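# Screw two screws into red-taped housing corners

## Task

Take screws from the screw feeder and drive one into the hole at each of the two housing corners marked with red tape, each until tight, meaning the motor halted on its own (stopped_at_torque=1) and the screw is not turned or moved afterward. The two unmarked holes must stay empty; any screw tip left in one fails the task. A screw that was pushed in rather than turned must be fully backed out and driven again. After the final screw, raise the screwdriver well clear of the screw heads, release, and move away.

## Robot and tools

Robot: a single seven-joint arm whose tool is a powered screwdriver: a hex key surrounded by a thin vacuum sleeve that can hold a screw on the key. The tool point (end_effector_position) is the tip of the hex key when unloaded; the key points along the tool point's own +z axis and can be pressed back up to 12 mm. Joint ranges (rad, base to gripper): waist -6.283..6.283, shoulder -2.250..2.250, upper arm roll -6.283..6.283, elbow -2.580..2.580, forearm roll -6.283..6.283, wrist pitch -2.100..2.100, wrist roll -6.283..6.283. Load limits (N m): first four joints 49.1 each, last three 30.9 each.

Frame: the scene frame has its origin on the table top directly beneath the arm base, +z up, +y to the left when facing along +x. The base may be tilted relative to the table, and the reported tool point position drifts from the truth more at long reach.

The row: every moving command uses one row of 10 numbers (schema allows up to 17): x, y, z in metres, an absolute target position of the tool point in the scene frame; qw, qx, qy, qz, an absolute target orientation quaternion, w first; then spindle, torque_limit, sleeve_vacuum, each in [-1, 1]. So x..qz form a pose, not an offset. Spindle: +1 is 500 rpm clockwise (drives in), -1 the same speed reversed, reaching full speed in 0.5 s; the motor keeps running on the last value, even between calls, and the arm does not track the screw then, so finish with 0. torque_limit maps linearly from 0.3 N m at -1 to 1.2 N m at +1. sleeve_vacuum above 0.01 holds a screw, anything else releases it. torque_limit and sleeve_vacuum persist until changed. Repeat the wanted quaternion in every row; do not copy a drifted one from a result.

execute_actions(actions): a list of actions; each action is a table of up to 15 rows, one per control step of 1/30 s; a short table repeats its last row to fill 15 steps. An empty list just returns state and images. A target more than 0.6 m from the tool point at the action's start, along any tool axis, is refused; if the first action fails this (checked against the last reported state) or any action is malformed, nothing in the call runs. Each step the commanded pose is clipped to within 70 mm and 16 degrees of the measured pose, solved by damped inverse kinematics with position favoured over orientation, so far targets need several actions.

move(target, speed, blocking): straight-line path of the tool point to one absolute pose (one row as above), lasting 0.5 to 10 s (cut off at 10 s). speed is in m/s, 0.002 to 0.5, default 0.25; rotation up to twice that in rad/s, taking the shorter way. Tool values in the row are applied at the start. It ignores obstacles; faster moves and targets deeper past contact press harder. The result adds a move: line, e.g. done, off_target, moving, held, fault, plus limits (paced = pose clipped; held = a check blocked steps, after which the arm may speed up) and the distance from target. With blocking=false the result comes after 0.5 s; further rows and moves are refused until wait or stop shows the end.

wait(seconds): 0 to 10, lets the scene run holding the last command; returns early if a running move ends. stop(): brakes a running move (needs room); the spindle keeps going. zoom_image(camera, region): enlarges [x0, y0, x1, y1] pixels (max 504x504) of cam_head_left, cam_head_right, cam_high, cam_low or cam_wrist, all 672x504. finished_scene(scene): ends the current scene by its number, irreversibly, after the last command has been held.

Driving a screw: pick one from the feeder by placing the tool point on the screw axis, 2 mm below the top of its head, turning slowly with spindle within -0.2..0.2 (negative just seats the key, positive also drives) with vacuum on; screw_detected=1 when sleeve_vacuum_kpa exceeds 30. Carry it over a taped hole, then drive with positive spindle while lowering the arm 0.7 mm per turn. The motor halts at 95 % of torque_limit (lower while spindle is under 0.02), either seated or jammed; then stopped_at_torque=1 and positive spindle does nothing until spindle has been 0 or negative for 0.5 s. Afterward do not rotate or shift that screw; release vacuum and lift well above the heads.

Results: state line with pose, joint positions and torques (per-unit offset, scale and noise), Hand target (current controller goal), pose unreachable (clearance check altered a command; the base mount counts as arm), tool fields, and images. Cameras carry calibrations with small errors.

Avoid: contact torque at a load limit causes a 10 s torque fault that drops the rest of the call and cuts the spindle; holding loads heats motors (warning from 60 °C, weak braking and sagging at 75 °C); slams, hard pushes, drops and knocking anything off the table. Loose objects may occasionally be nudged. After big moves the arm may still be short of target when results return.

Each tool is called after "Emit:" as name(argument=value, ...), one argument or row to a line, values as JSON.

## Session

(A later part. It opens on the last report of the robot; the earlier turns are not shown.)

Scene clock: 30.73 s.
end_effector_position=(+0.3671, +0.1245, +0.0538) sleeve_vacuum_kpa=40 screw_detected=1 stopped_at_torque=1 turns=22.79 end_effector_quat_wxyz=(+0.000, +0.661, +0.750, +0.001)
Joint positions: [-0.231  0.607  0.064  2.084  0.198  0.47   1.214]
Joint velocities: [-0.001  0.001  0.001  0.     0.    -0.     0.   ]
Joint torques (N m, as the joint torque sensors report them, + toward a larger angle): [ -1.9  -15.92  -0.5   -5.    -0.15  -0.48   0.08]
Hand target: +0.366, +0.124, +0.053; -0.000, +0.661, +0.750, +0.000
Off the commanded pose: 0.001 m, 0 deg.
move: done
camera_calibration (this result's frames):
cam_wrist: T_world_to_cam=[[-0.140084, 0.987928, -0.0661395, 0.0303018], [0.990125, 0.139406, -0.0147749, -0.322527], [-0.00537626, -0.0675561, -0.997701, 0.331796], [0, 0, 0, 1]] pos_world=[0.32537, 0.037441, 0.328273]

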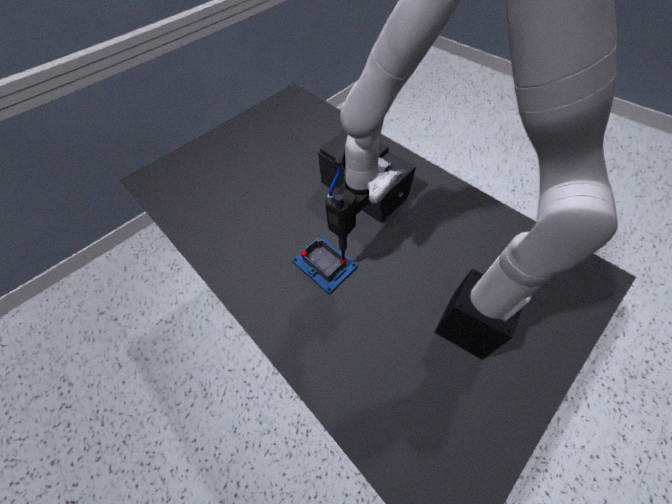

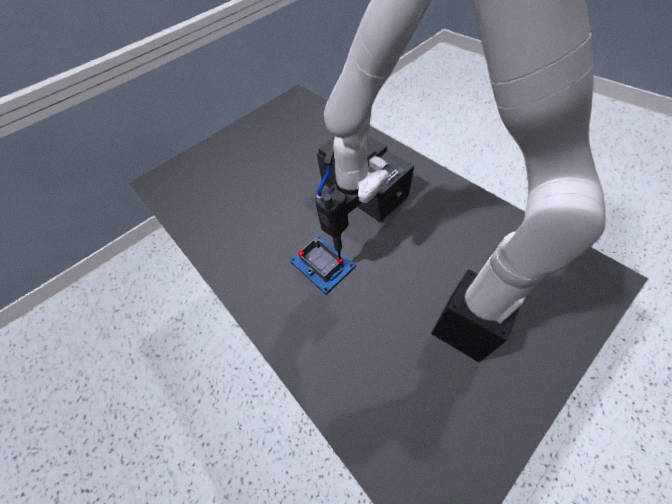

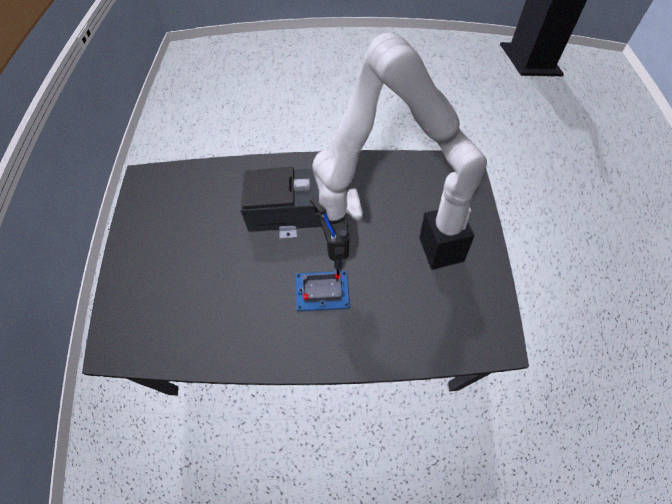

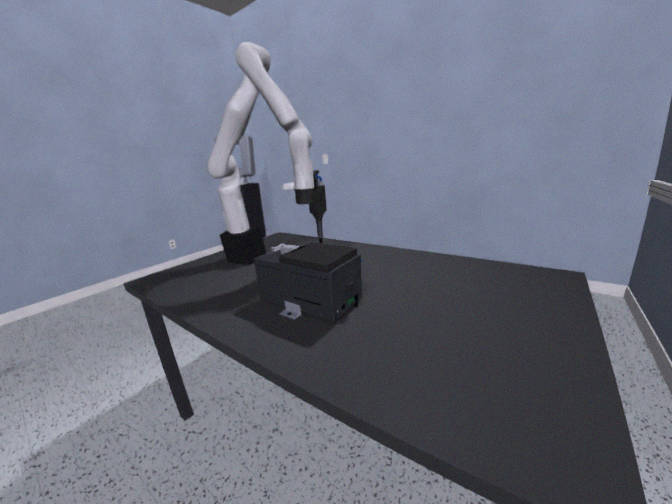

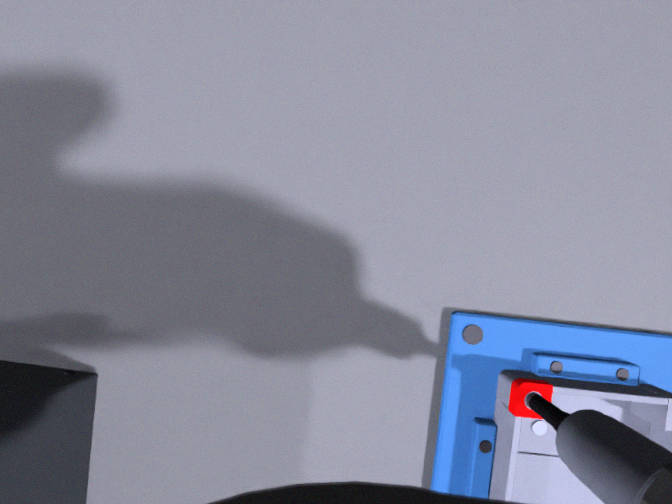

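Seated. Screws advance along the rail, so I'll check first.

Emit:
move(
  target=[0.3665,0.124,0.075,0,0.661,0.75,0,0,0,0],
  speed=0.03,
)

Emit:
move(
  target=[0.38,0.03,0.21,0,0.661,0.75,0,0,0,0],
)

Emit:
move(
  target=[0.4117,-0.134,0.2,0,0.661,0.75,0,0,0,1],
)

Emit:
move(
  target=[0.4117,-0.134,0.172,0,0.661,0.75,0,0,0,1],
  speed=0.05,
)

Emit:
zoom_image(
  camera="cam_wrist",
  region=[420,320,620,470],
)

Scene clock: 32.53 s.
end_effector_position=(+0.3664, +0.1239, +0.0749) sleeve_vacuum_kpa=0 screw_detected=0 stopped_at_torque=1 turns=22.79 end_effector_quat_wxyz=(-0.000, +0.661, +0.750, -0.000)
Joint positions: [-0.233  0.557  0.057  2.07   0.19   0.537  1.221]
Joint velocities: [-0.    -0.003  0.    -0.002 -0.     0.    -0.   ]
Joint torques (N m, as the joint torque sensors report them, + toward a larger angle): [ -2.17 -16.9   -0.64  -5.56  -0.43  -0.33   0.05]
Hand target: +0.366, +0.124, +0.075; +0.000, +0.661, +0.750, -0.000
Off the commanded pose: 0.000 m, 0 deg.
move: done
camera_calibration (this result's frames):
cam_wrist: T_world_to_cam=[[-0.139947, 0.98788, -0.0671361, 0.0322388], [0.990132, 0.139124, -0.0168049, -0.321189], [-0.00726104, -0.0688255, -0.997602, 0.353578], [0, 0, 0, 1]] pos_world=[0.325098, 0.0371719, 0.349497]

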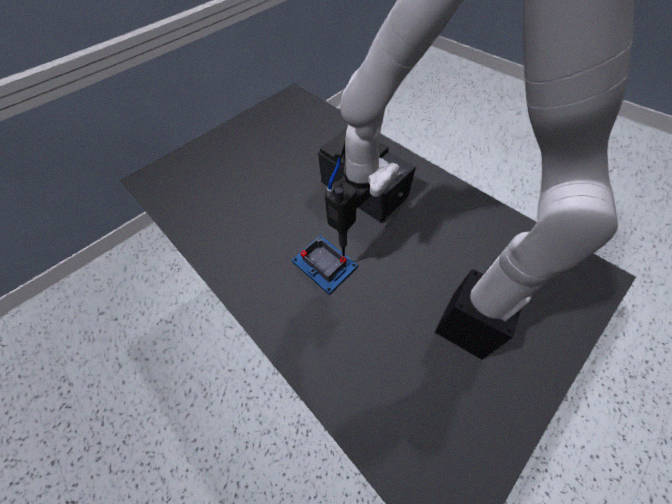

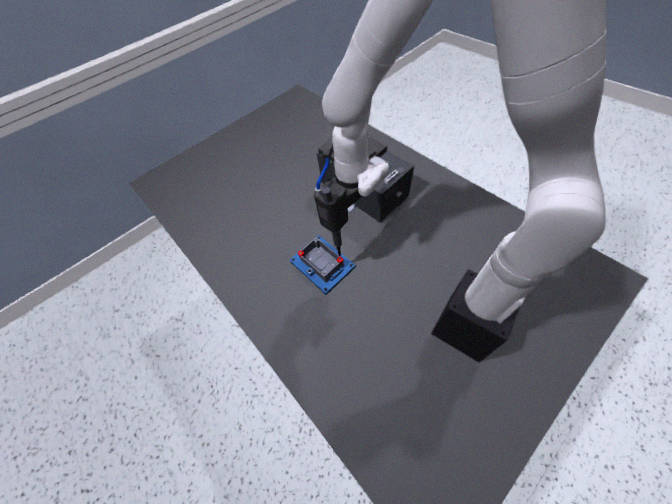

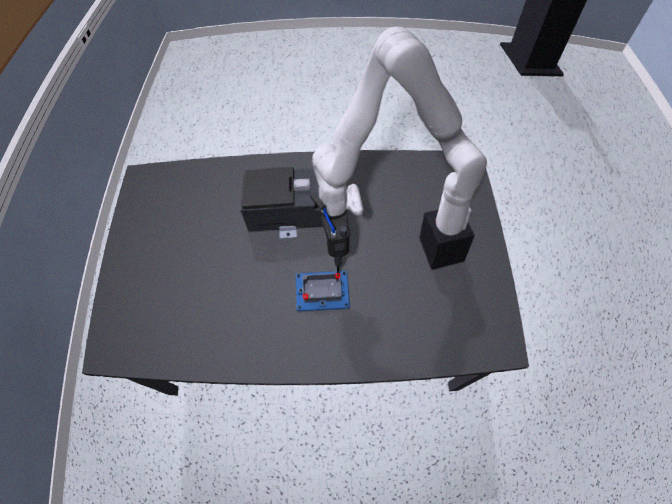

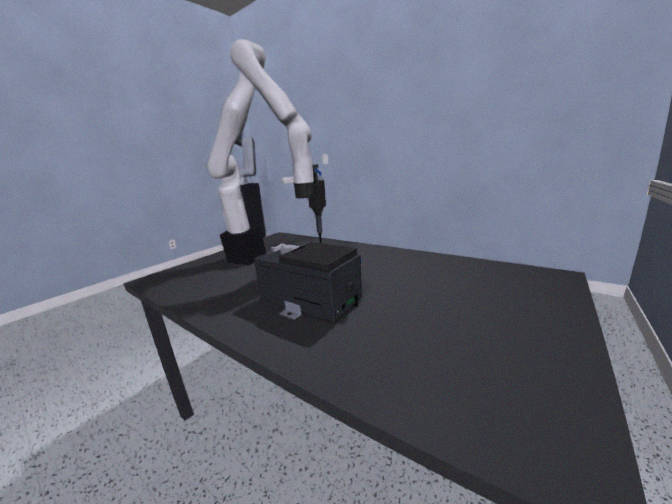

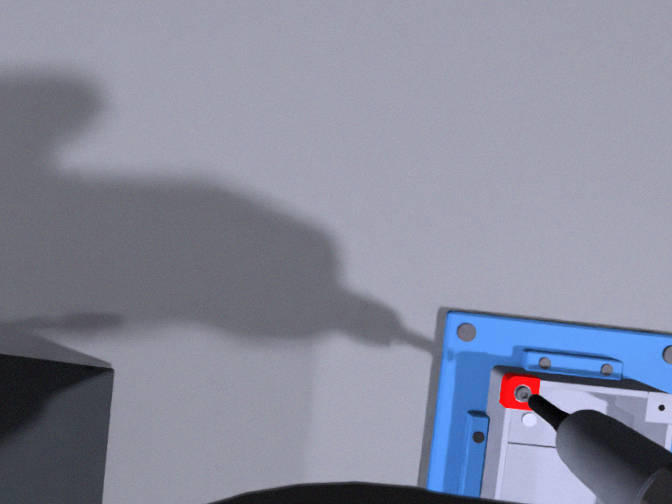

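Scene clock: 33.63 s.
end_effector_position=(+0.3795, +0.0297, +0.2099) sleeve_vacuum_kpa=0 screw_detected=0 stopped_at_torque=1 turns=22.79 end_effector_quat_wxyz=(+0.000, +0.661, +0.750, -0.000)
Joint positions: [-0.042  0.274  0.069  1.888  0.132  0.971  1.519]
Joint velocities: [ 0.002 -0.003  0.003  0.003 -0.001 -0.     0.001]
Joint torques (N m, as the joint torque sensors report them, + toward a larger angle): [ -1.53 -15.    -0.75  -8.93  -0.57   0.03   0.07]
Hand target: +0.380, +0.030, +0.210; +0.000, +0.661, +0.750, -0.000
Off the commanded pose: 0.001 m, 0 deg.
move: done
camera_calibration (this result's frames):
cam_wrist: T_world_to_cam=[[-0.139728, 0.987867, -0.0677907, 0.136246], [0.990162, 0.138887, -0.0169906, -0.31873], [-0.00736915, -0.0694978, -0.997555, 0.481933], [0, 0, 0, 1]] pos_world=[0.338183, -0.056832, 0.484575]

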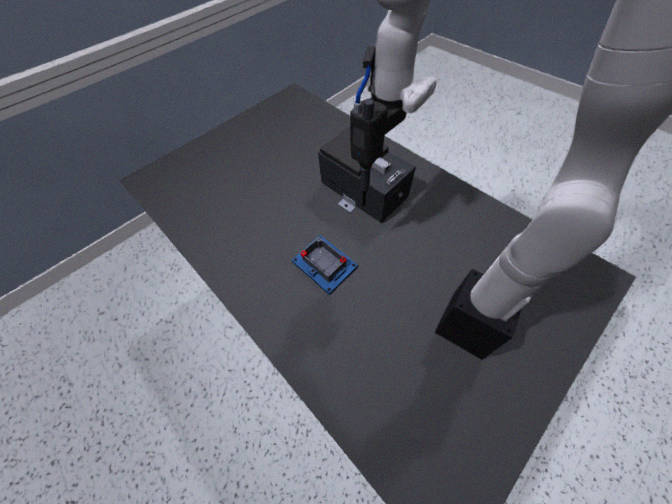

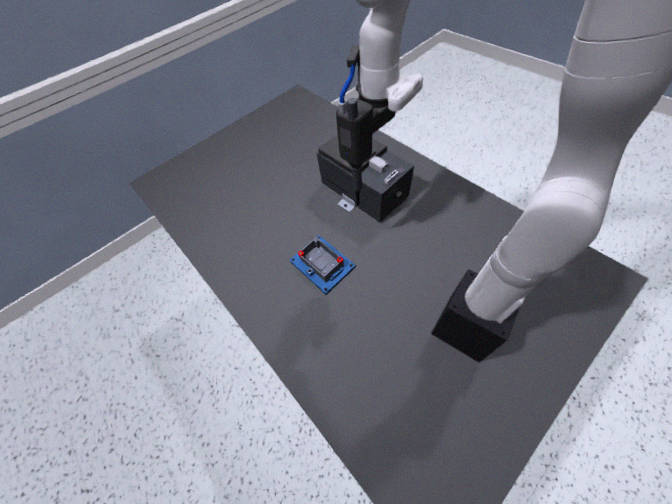

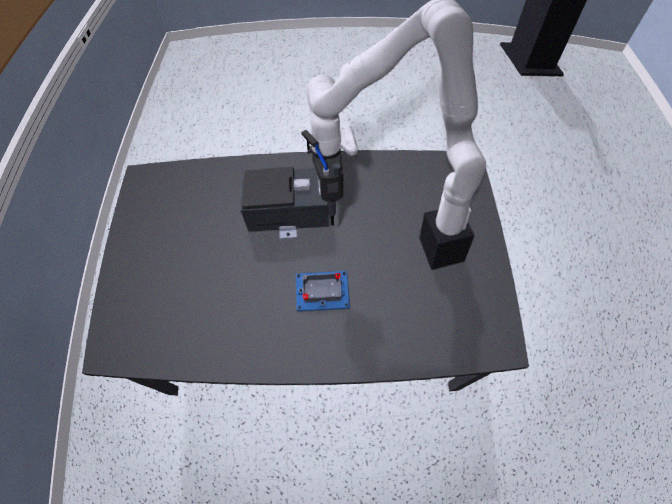

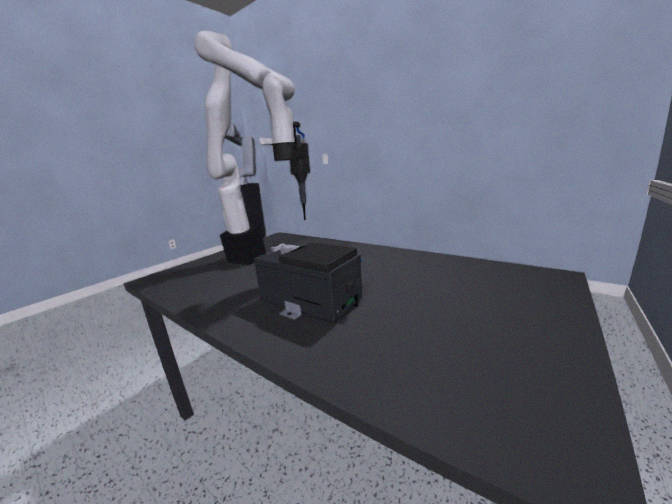

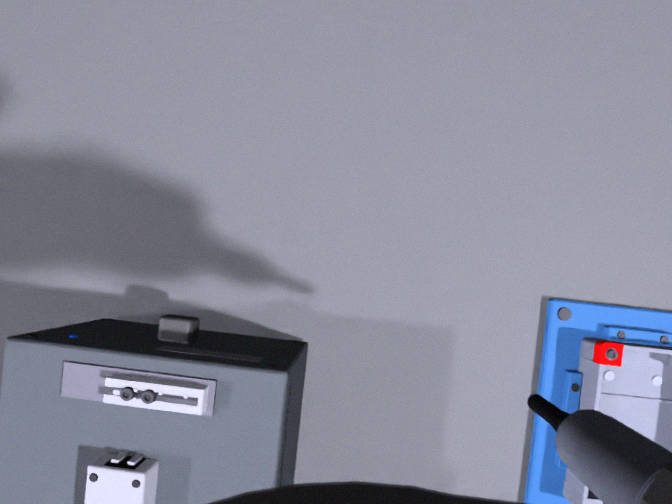

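Scene clock: 34.70 s.
end_effector_position=(+0.4113, -0.1333, +0.2006) sleeve_vacuum_kpa=14 screw_detected=0 stopped_at_torque=1 turns=22.79 end_effector_quat_wxyz=(+0.000, +0.661, +0.751, +0.000)
Joint positions: [0.303 0.379 0.151 1.692 0.064 1.011 1.98 ]
Joint velocities: [ 0.011  0.01   0.011 -0.004 -0.004  0.001  0.006]
Joint torques (N m, as the joint torque sensors report them, + toward a larger angle): [ -1.95 -18.14  -0.5   -8.98  -0.54   0.39   0.18]
Hand target: +0.411, -0.134, +0.200; -0.000, +0.661, +0.750, -0.000
Off the commanded pose: 0.001 m, 0 deg.
move: done
camera_calibration (this result's frames):
cam_wrist: T_world_to_cam=[[-0.141287, 0.987708, -0.0668692, 0.301505], [0.989947, 0.140517, -0.0160987, -0.327708], [-0.00650456, -0.0684716, -0.997632, 0.461383], [0, 0, 0, 1]] pos_world=[0.370014, -0.220159, 0.475176]

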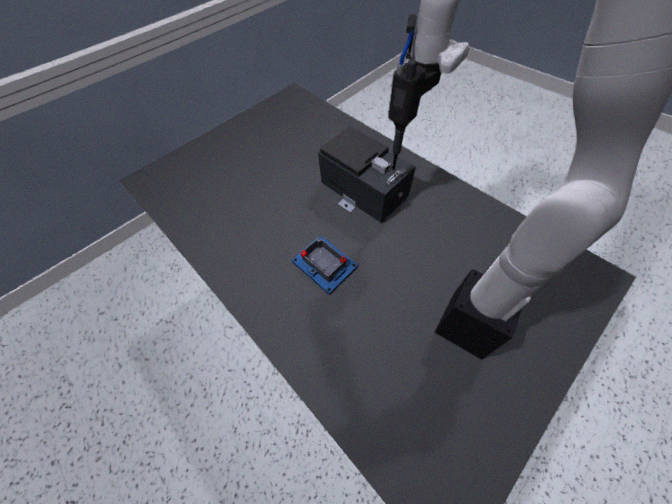

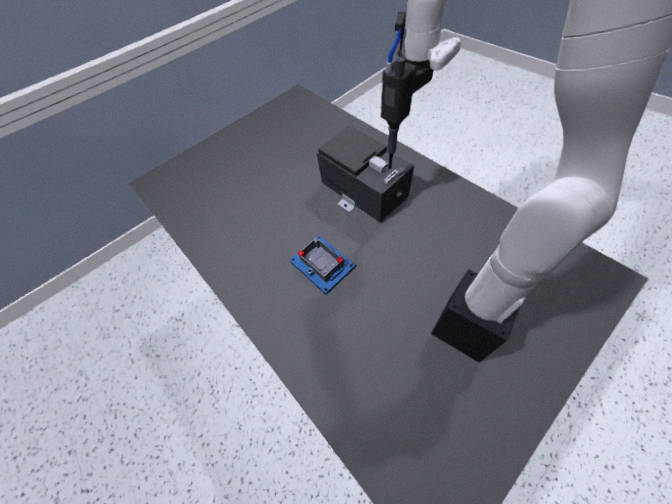

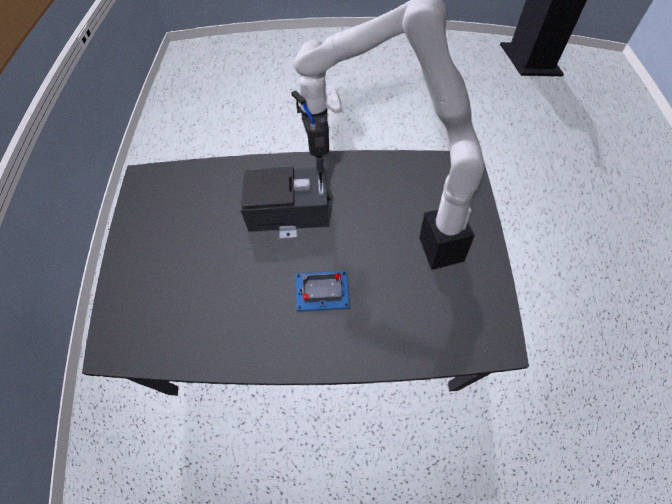

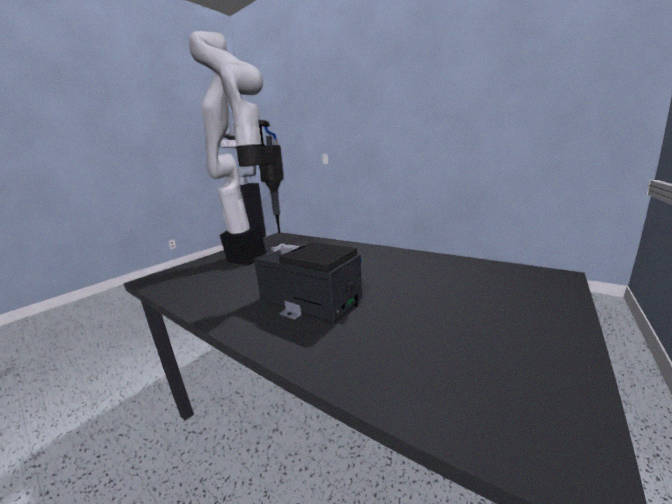

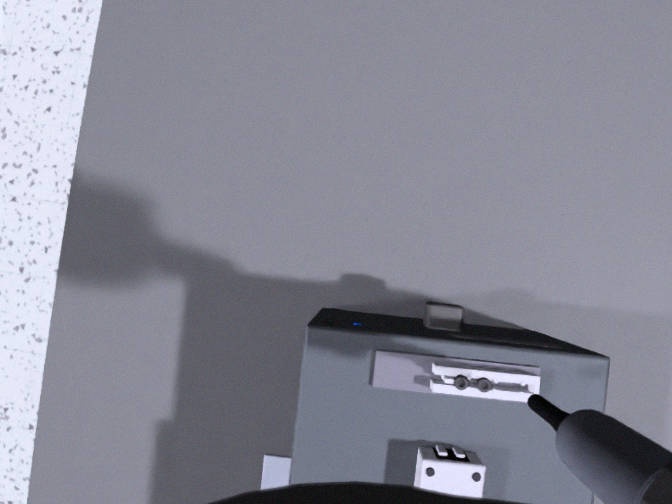

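Scene clock: 35.53 s.
end_effector_position=(+0.4118, -0.1339, +0.1721) sleeve_vacuum_kpa=14 screw_detected=0 stopped_at_torque=1 turns=22.79 end_effector_quat_wxyz=(+0.000, +0.661, +0.750, +0.000)
Joint positions: [0.314 0.419 0.15  1.732 0.061 0.93  1.983]
Joint velocities: [ 0.     0.002  0.001 -0.003 -0.    -0.    -0.   ]
Joint torques (N m, as the joint torque sensors report them, + toward a larger angle): [ -2.01 -18.34  -0.34  -8.49  -0.5    0.4    0.02]
Hand target: +0.412, -0.134, +0.172; -0.000, +0.661, +0.750, +0.000
Off the commanded pose: 0.000 m, 0 deg.
move: done
camera_calibration (this result's frames):
cam_wrist: T_world_to_cam=[[-0.140124, 0.987874, -0.0668575, 0.299865], [0.990111, 0.139339, -0.0162832, -0.328718], [-0.00676987, -0.068478, -0.99763, 0.433002], [0, 0, 0, 1]] pos_world=[0.370417, -0.220775, 0.446671]

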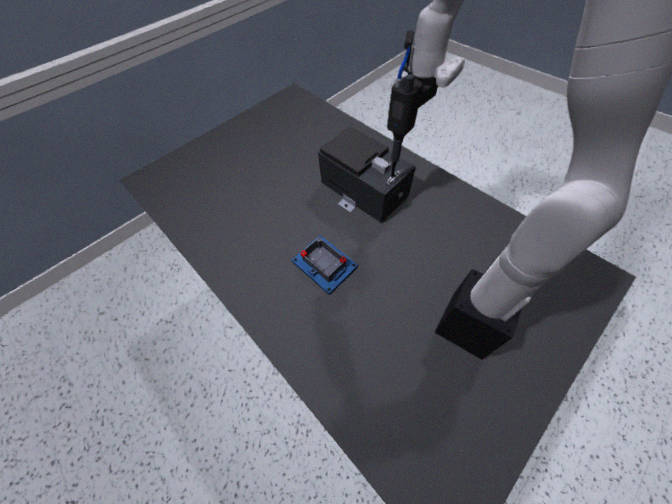

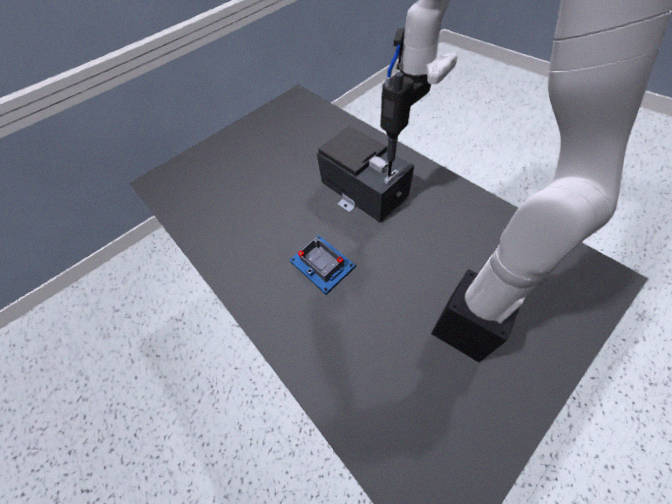

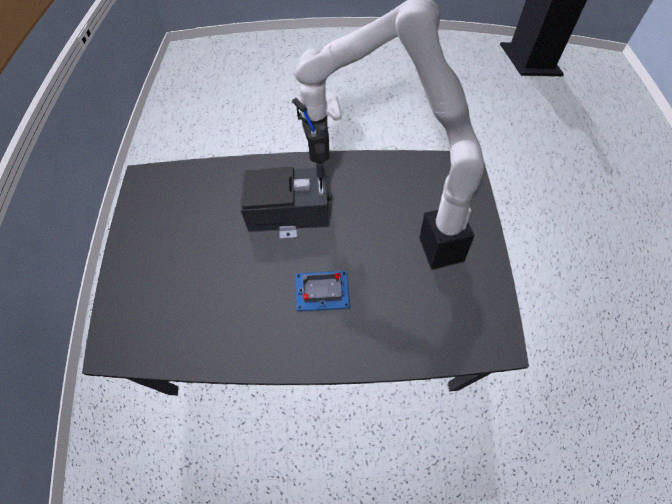

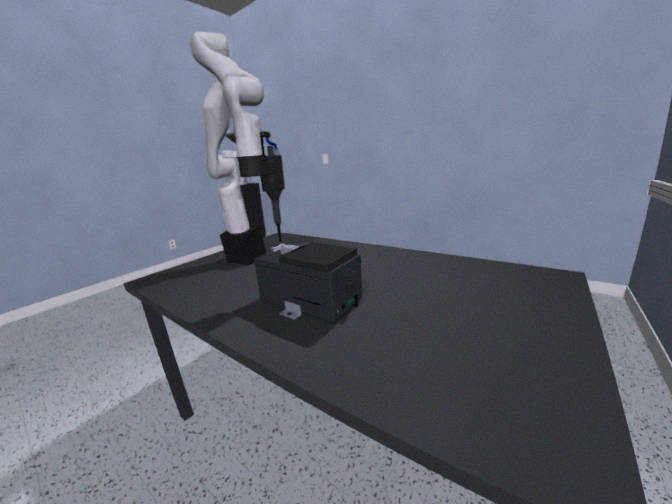

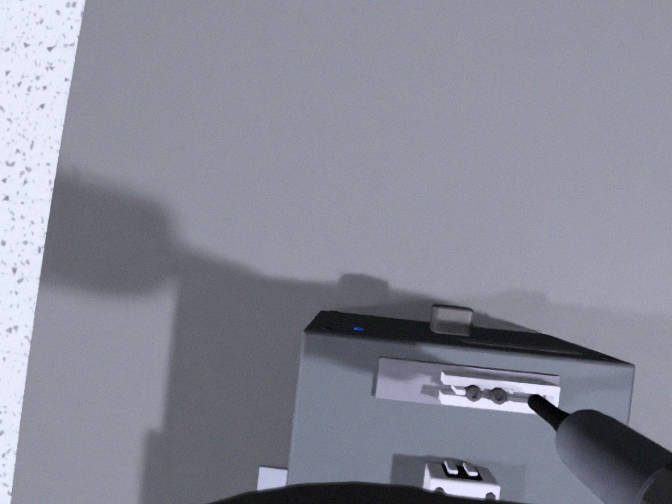

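Region (420, 320, 620, 470) of cam_wrist's 672x504 image, scaled by 2.520; it fills the top 378 rows of this view, and the rest is white.

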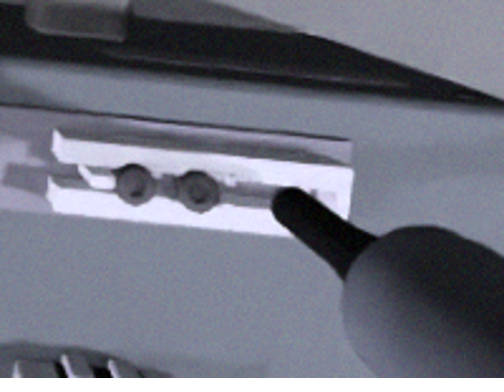

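Emit:
execute_actions(
  actions=[
    [[0.4125,-0.1476,0.172,0,0.661,0.75,0,0,0,1]],
    [[0.4125,-0.1476,0.172,0,0.661,0.75,0,0,0,1]],
  ],
)

Emit:
zoom_image(
  camera="cam_wrist",
  region=[420,320,620,470],
)

Scene clock: 37.03 s.
end_effector_position=(+0.4125, -0.1476, +0.1720) sleeve_vacuum_kpa=14 screw_detected=0 stopped_at_torque=1 turns=22.79 end_effector_quat_wxyz=(+0.000, +0.661, +0.750, +0.000)
Joint positions: [0.342 0.429 0.152 1.711 0.055 0.939 2.017]
Joint velocities: [-0.001  0.     0.     0.001  0.     0.     0.   ]
Joint torques (N m, as the joint torque sensors report them, + toward a larger angle): [ -1.9  -18.51  -0.35  -8.59  -0.56   0.45   0.07]
Hand target: +0.412, -0.148, +0.172; -0.000, +0.661, +0.750, +0.000
Off the commanded pose: 0.000 m, 0 deg.
camera_calibration (this result's frames):
cam_wrist: T_world_to_cam=[[-0.139935, 0.987897, -0.0669146, 0.313386], [0.990136, 0.139135, -0.0165037, -0.327511], [-0.00699383, -0.068564, -0.997622, 0.432067], [0, 0, 0, 1]] pos_world=[0.371156, -0.2344, 0.446605]

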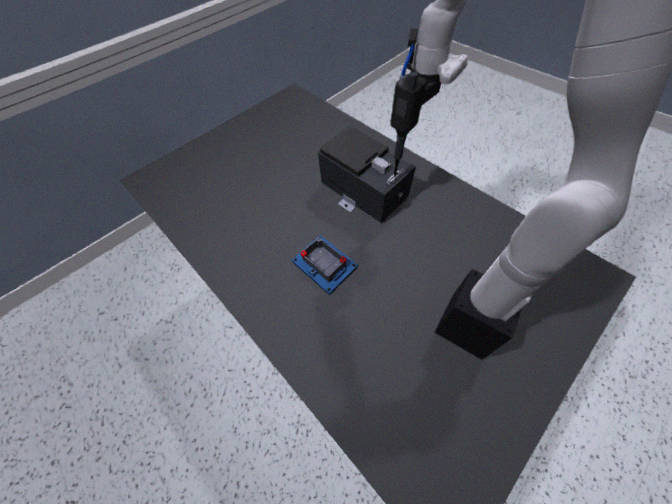

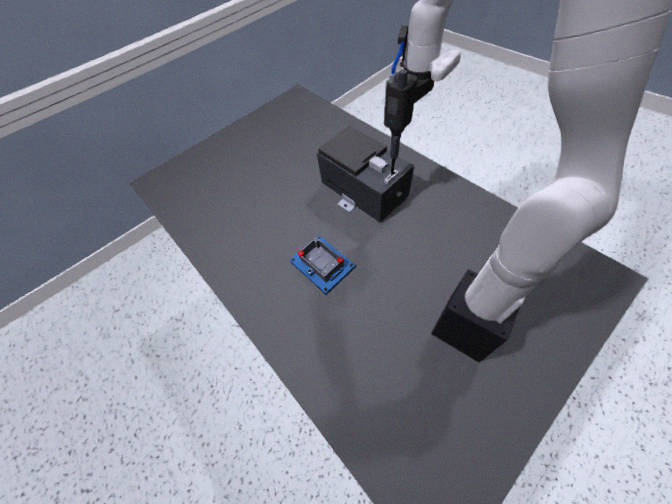

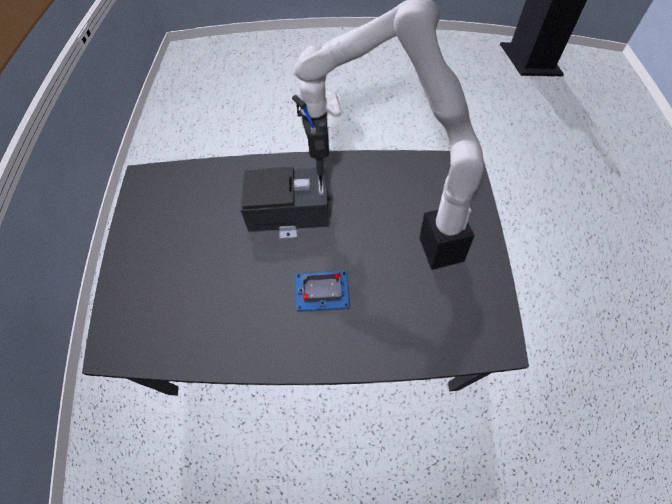

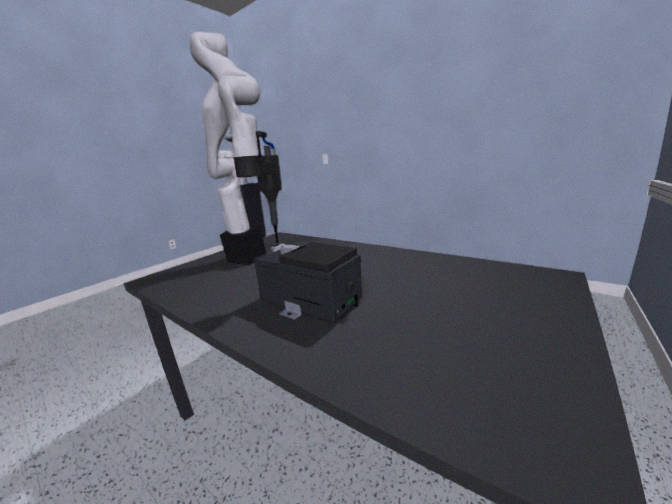

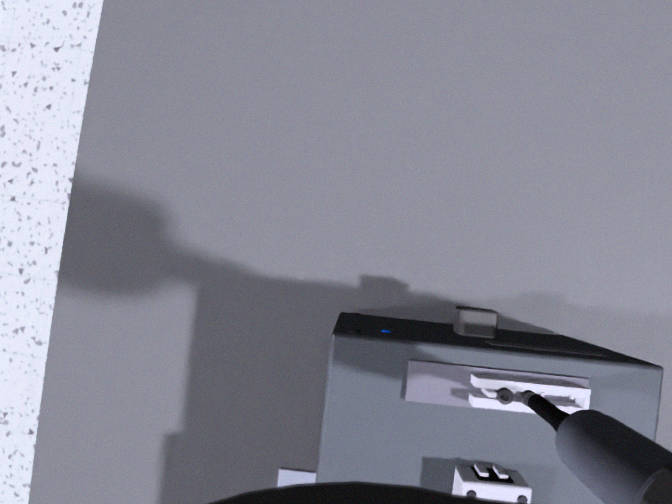

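Region (420, 320, 620, 470) of cam_wrist's 672x504 image, scaled by 2.520; it fills the top 378 rows of this view, and the rest is white.

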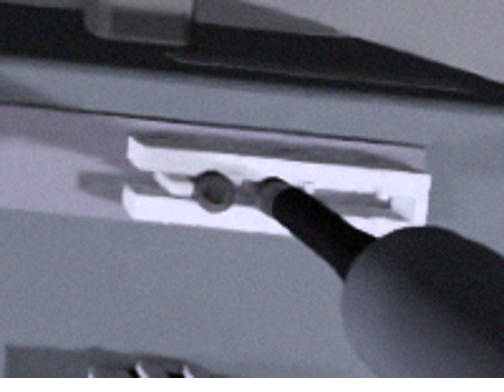

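Slightly left now; shift −0.8 mm.

Emit:
execute_actions(
  actions=[
    [[0.4125,-0.1484,0.167,0,0.661,0.75,0,-0.1,0,1]],
    [[0.4125,-0.1484,0.162,0,0.661,0.75,0,-0.1,0,1]],
    [[0.4125,-0.1484,0.159,0,0.661,0.75,0,-0.1,0,1]],
    [[0.4125,-0.1484,0.1575,0,0.661,0.75,0,-0.1,0,1]],
    [[0.4125,-0.1484,0.175,0,0.661,0.75,0,0,0,1]],
    [[0.4125,-0.1484,0.205,0,0.661,0.75,0,0,0,1]],
  ],
)

Scene clock: 40.43 s.
end_effector_position=(+0.4124, -0.1485, +0.2049) sleeve_vacuum_kpa=39 screw_detected=1 stopped_at_torque=1 turns=21.13 end_effector_quat_wxyz=(-0.000, +0.661, +0.750, -0.000)
Joint positions: [0.333 0.385 0.155 1.66  0.058 1.034 2.015]
Joint velocities: [ 0.001 -0.001 -0.    -0.001  0.     0.    -0.001]
Joint torques (N m, as the joint torque sensors report them, + toward a larger angle): [ -1.95 -18.15  -0.36  -9.14  -0.66   0.47   0.04]
Hand target: +0.412, -0.148, +0.205; +0.000, +0.661, +0.750, -0.000
Off the commanded pose: 0.000 m, 0 deg.
camera_calibration (this result's frames):
cam_wrist: T_world_to_cam=[[-0.139747, 0.987919, -0.0669817, 0.316357], [0.990161, 0.138935, -0.0166608, -0.326777], [-0.00715348, -0.068651, -0.997615, 0.464925], [0, 0, 0, 1]] pos_world=[0.371098, -0.235217, 0.479562]

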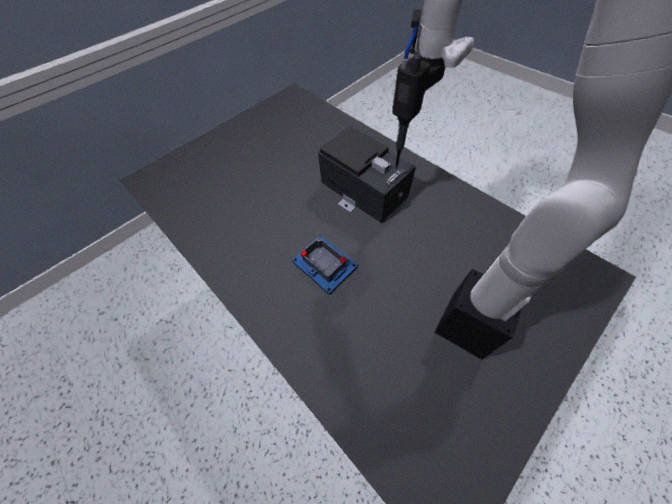

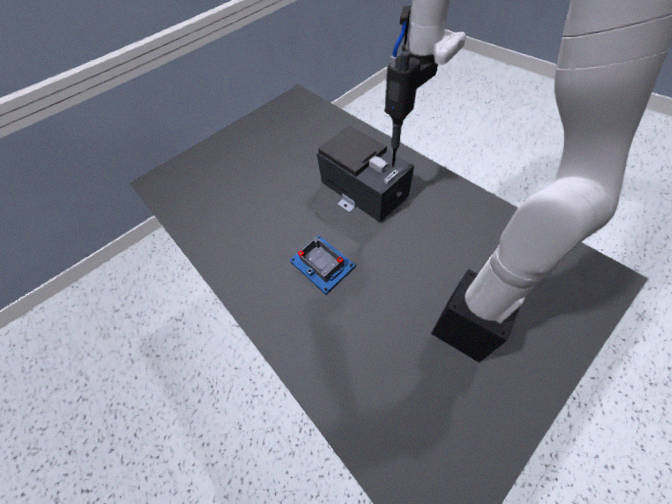

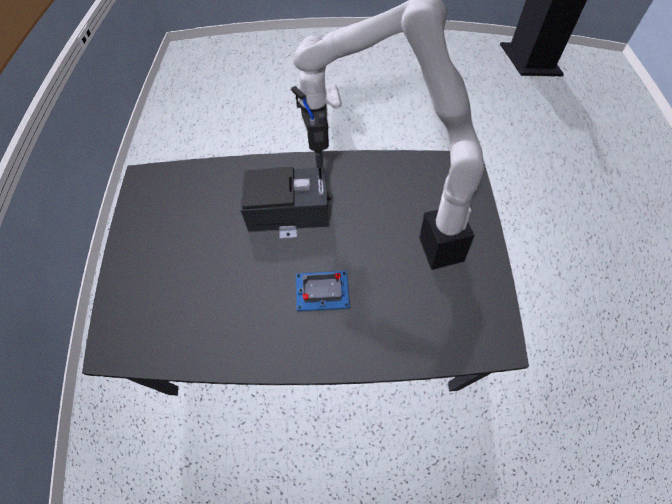

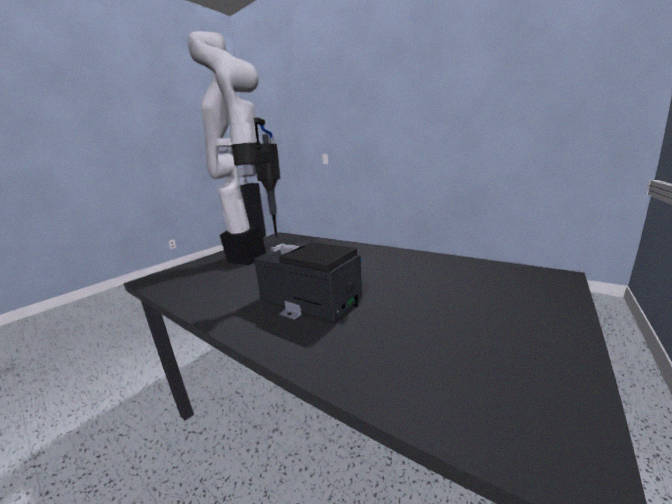

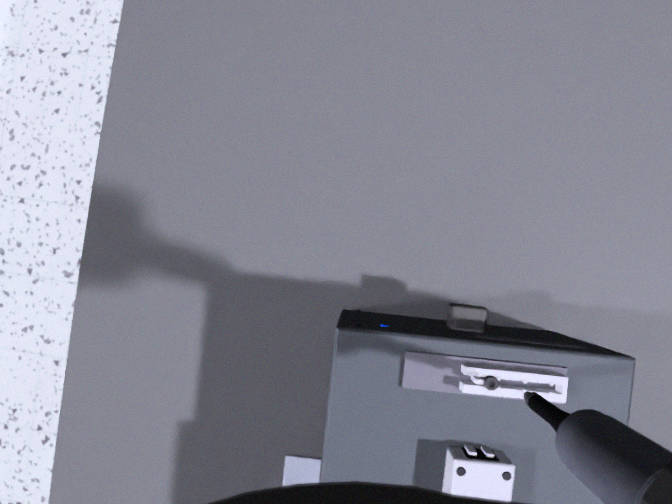

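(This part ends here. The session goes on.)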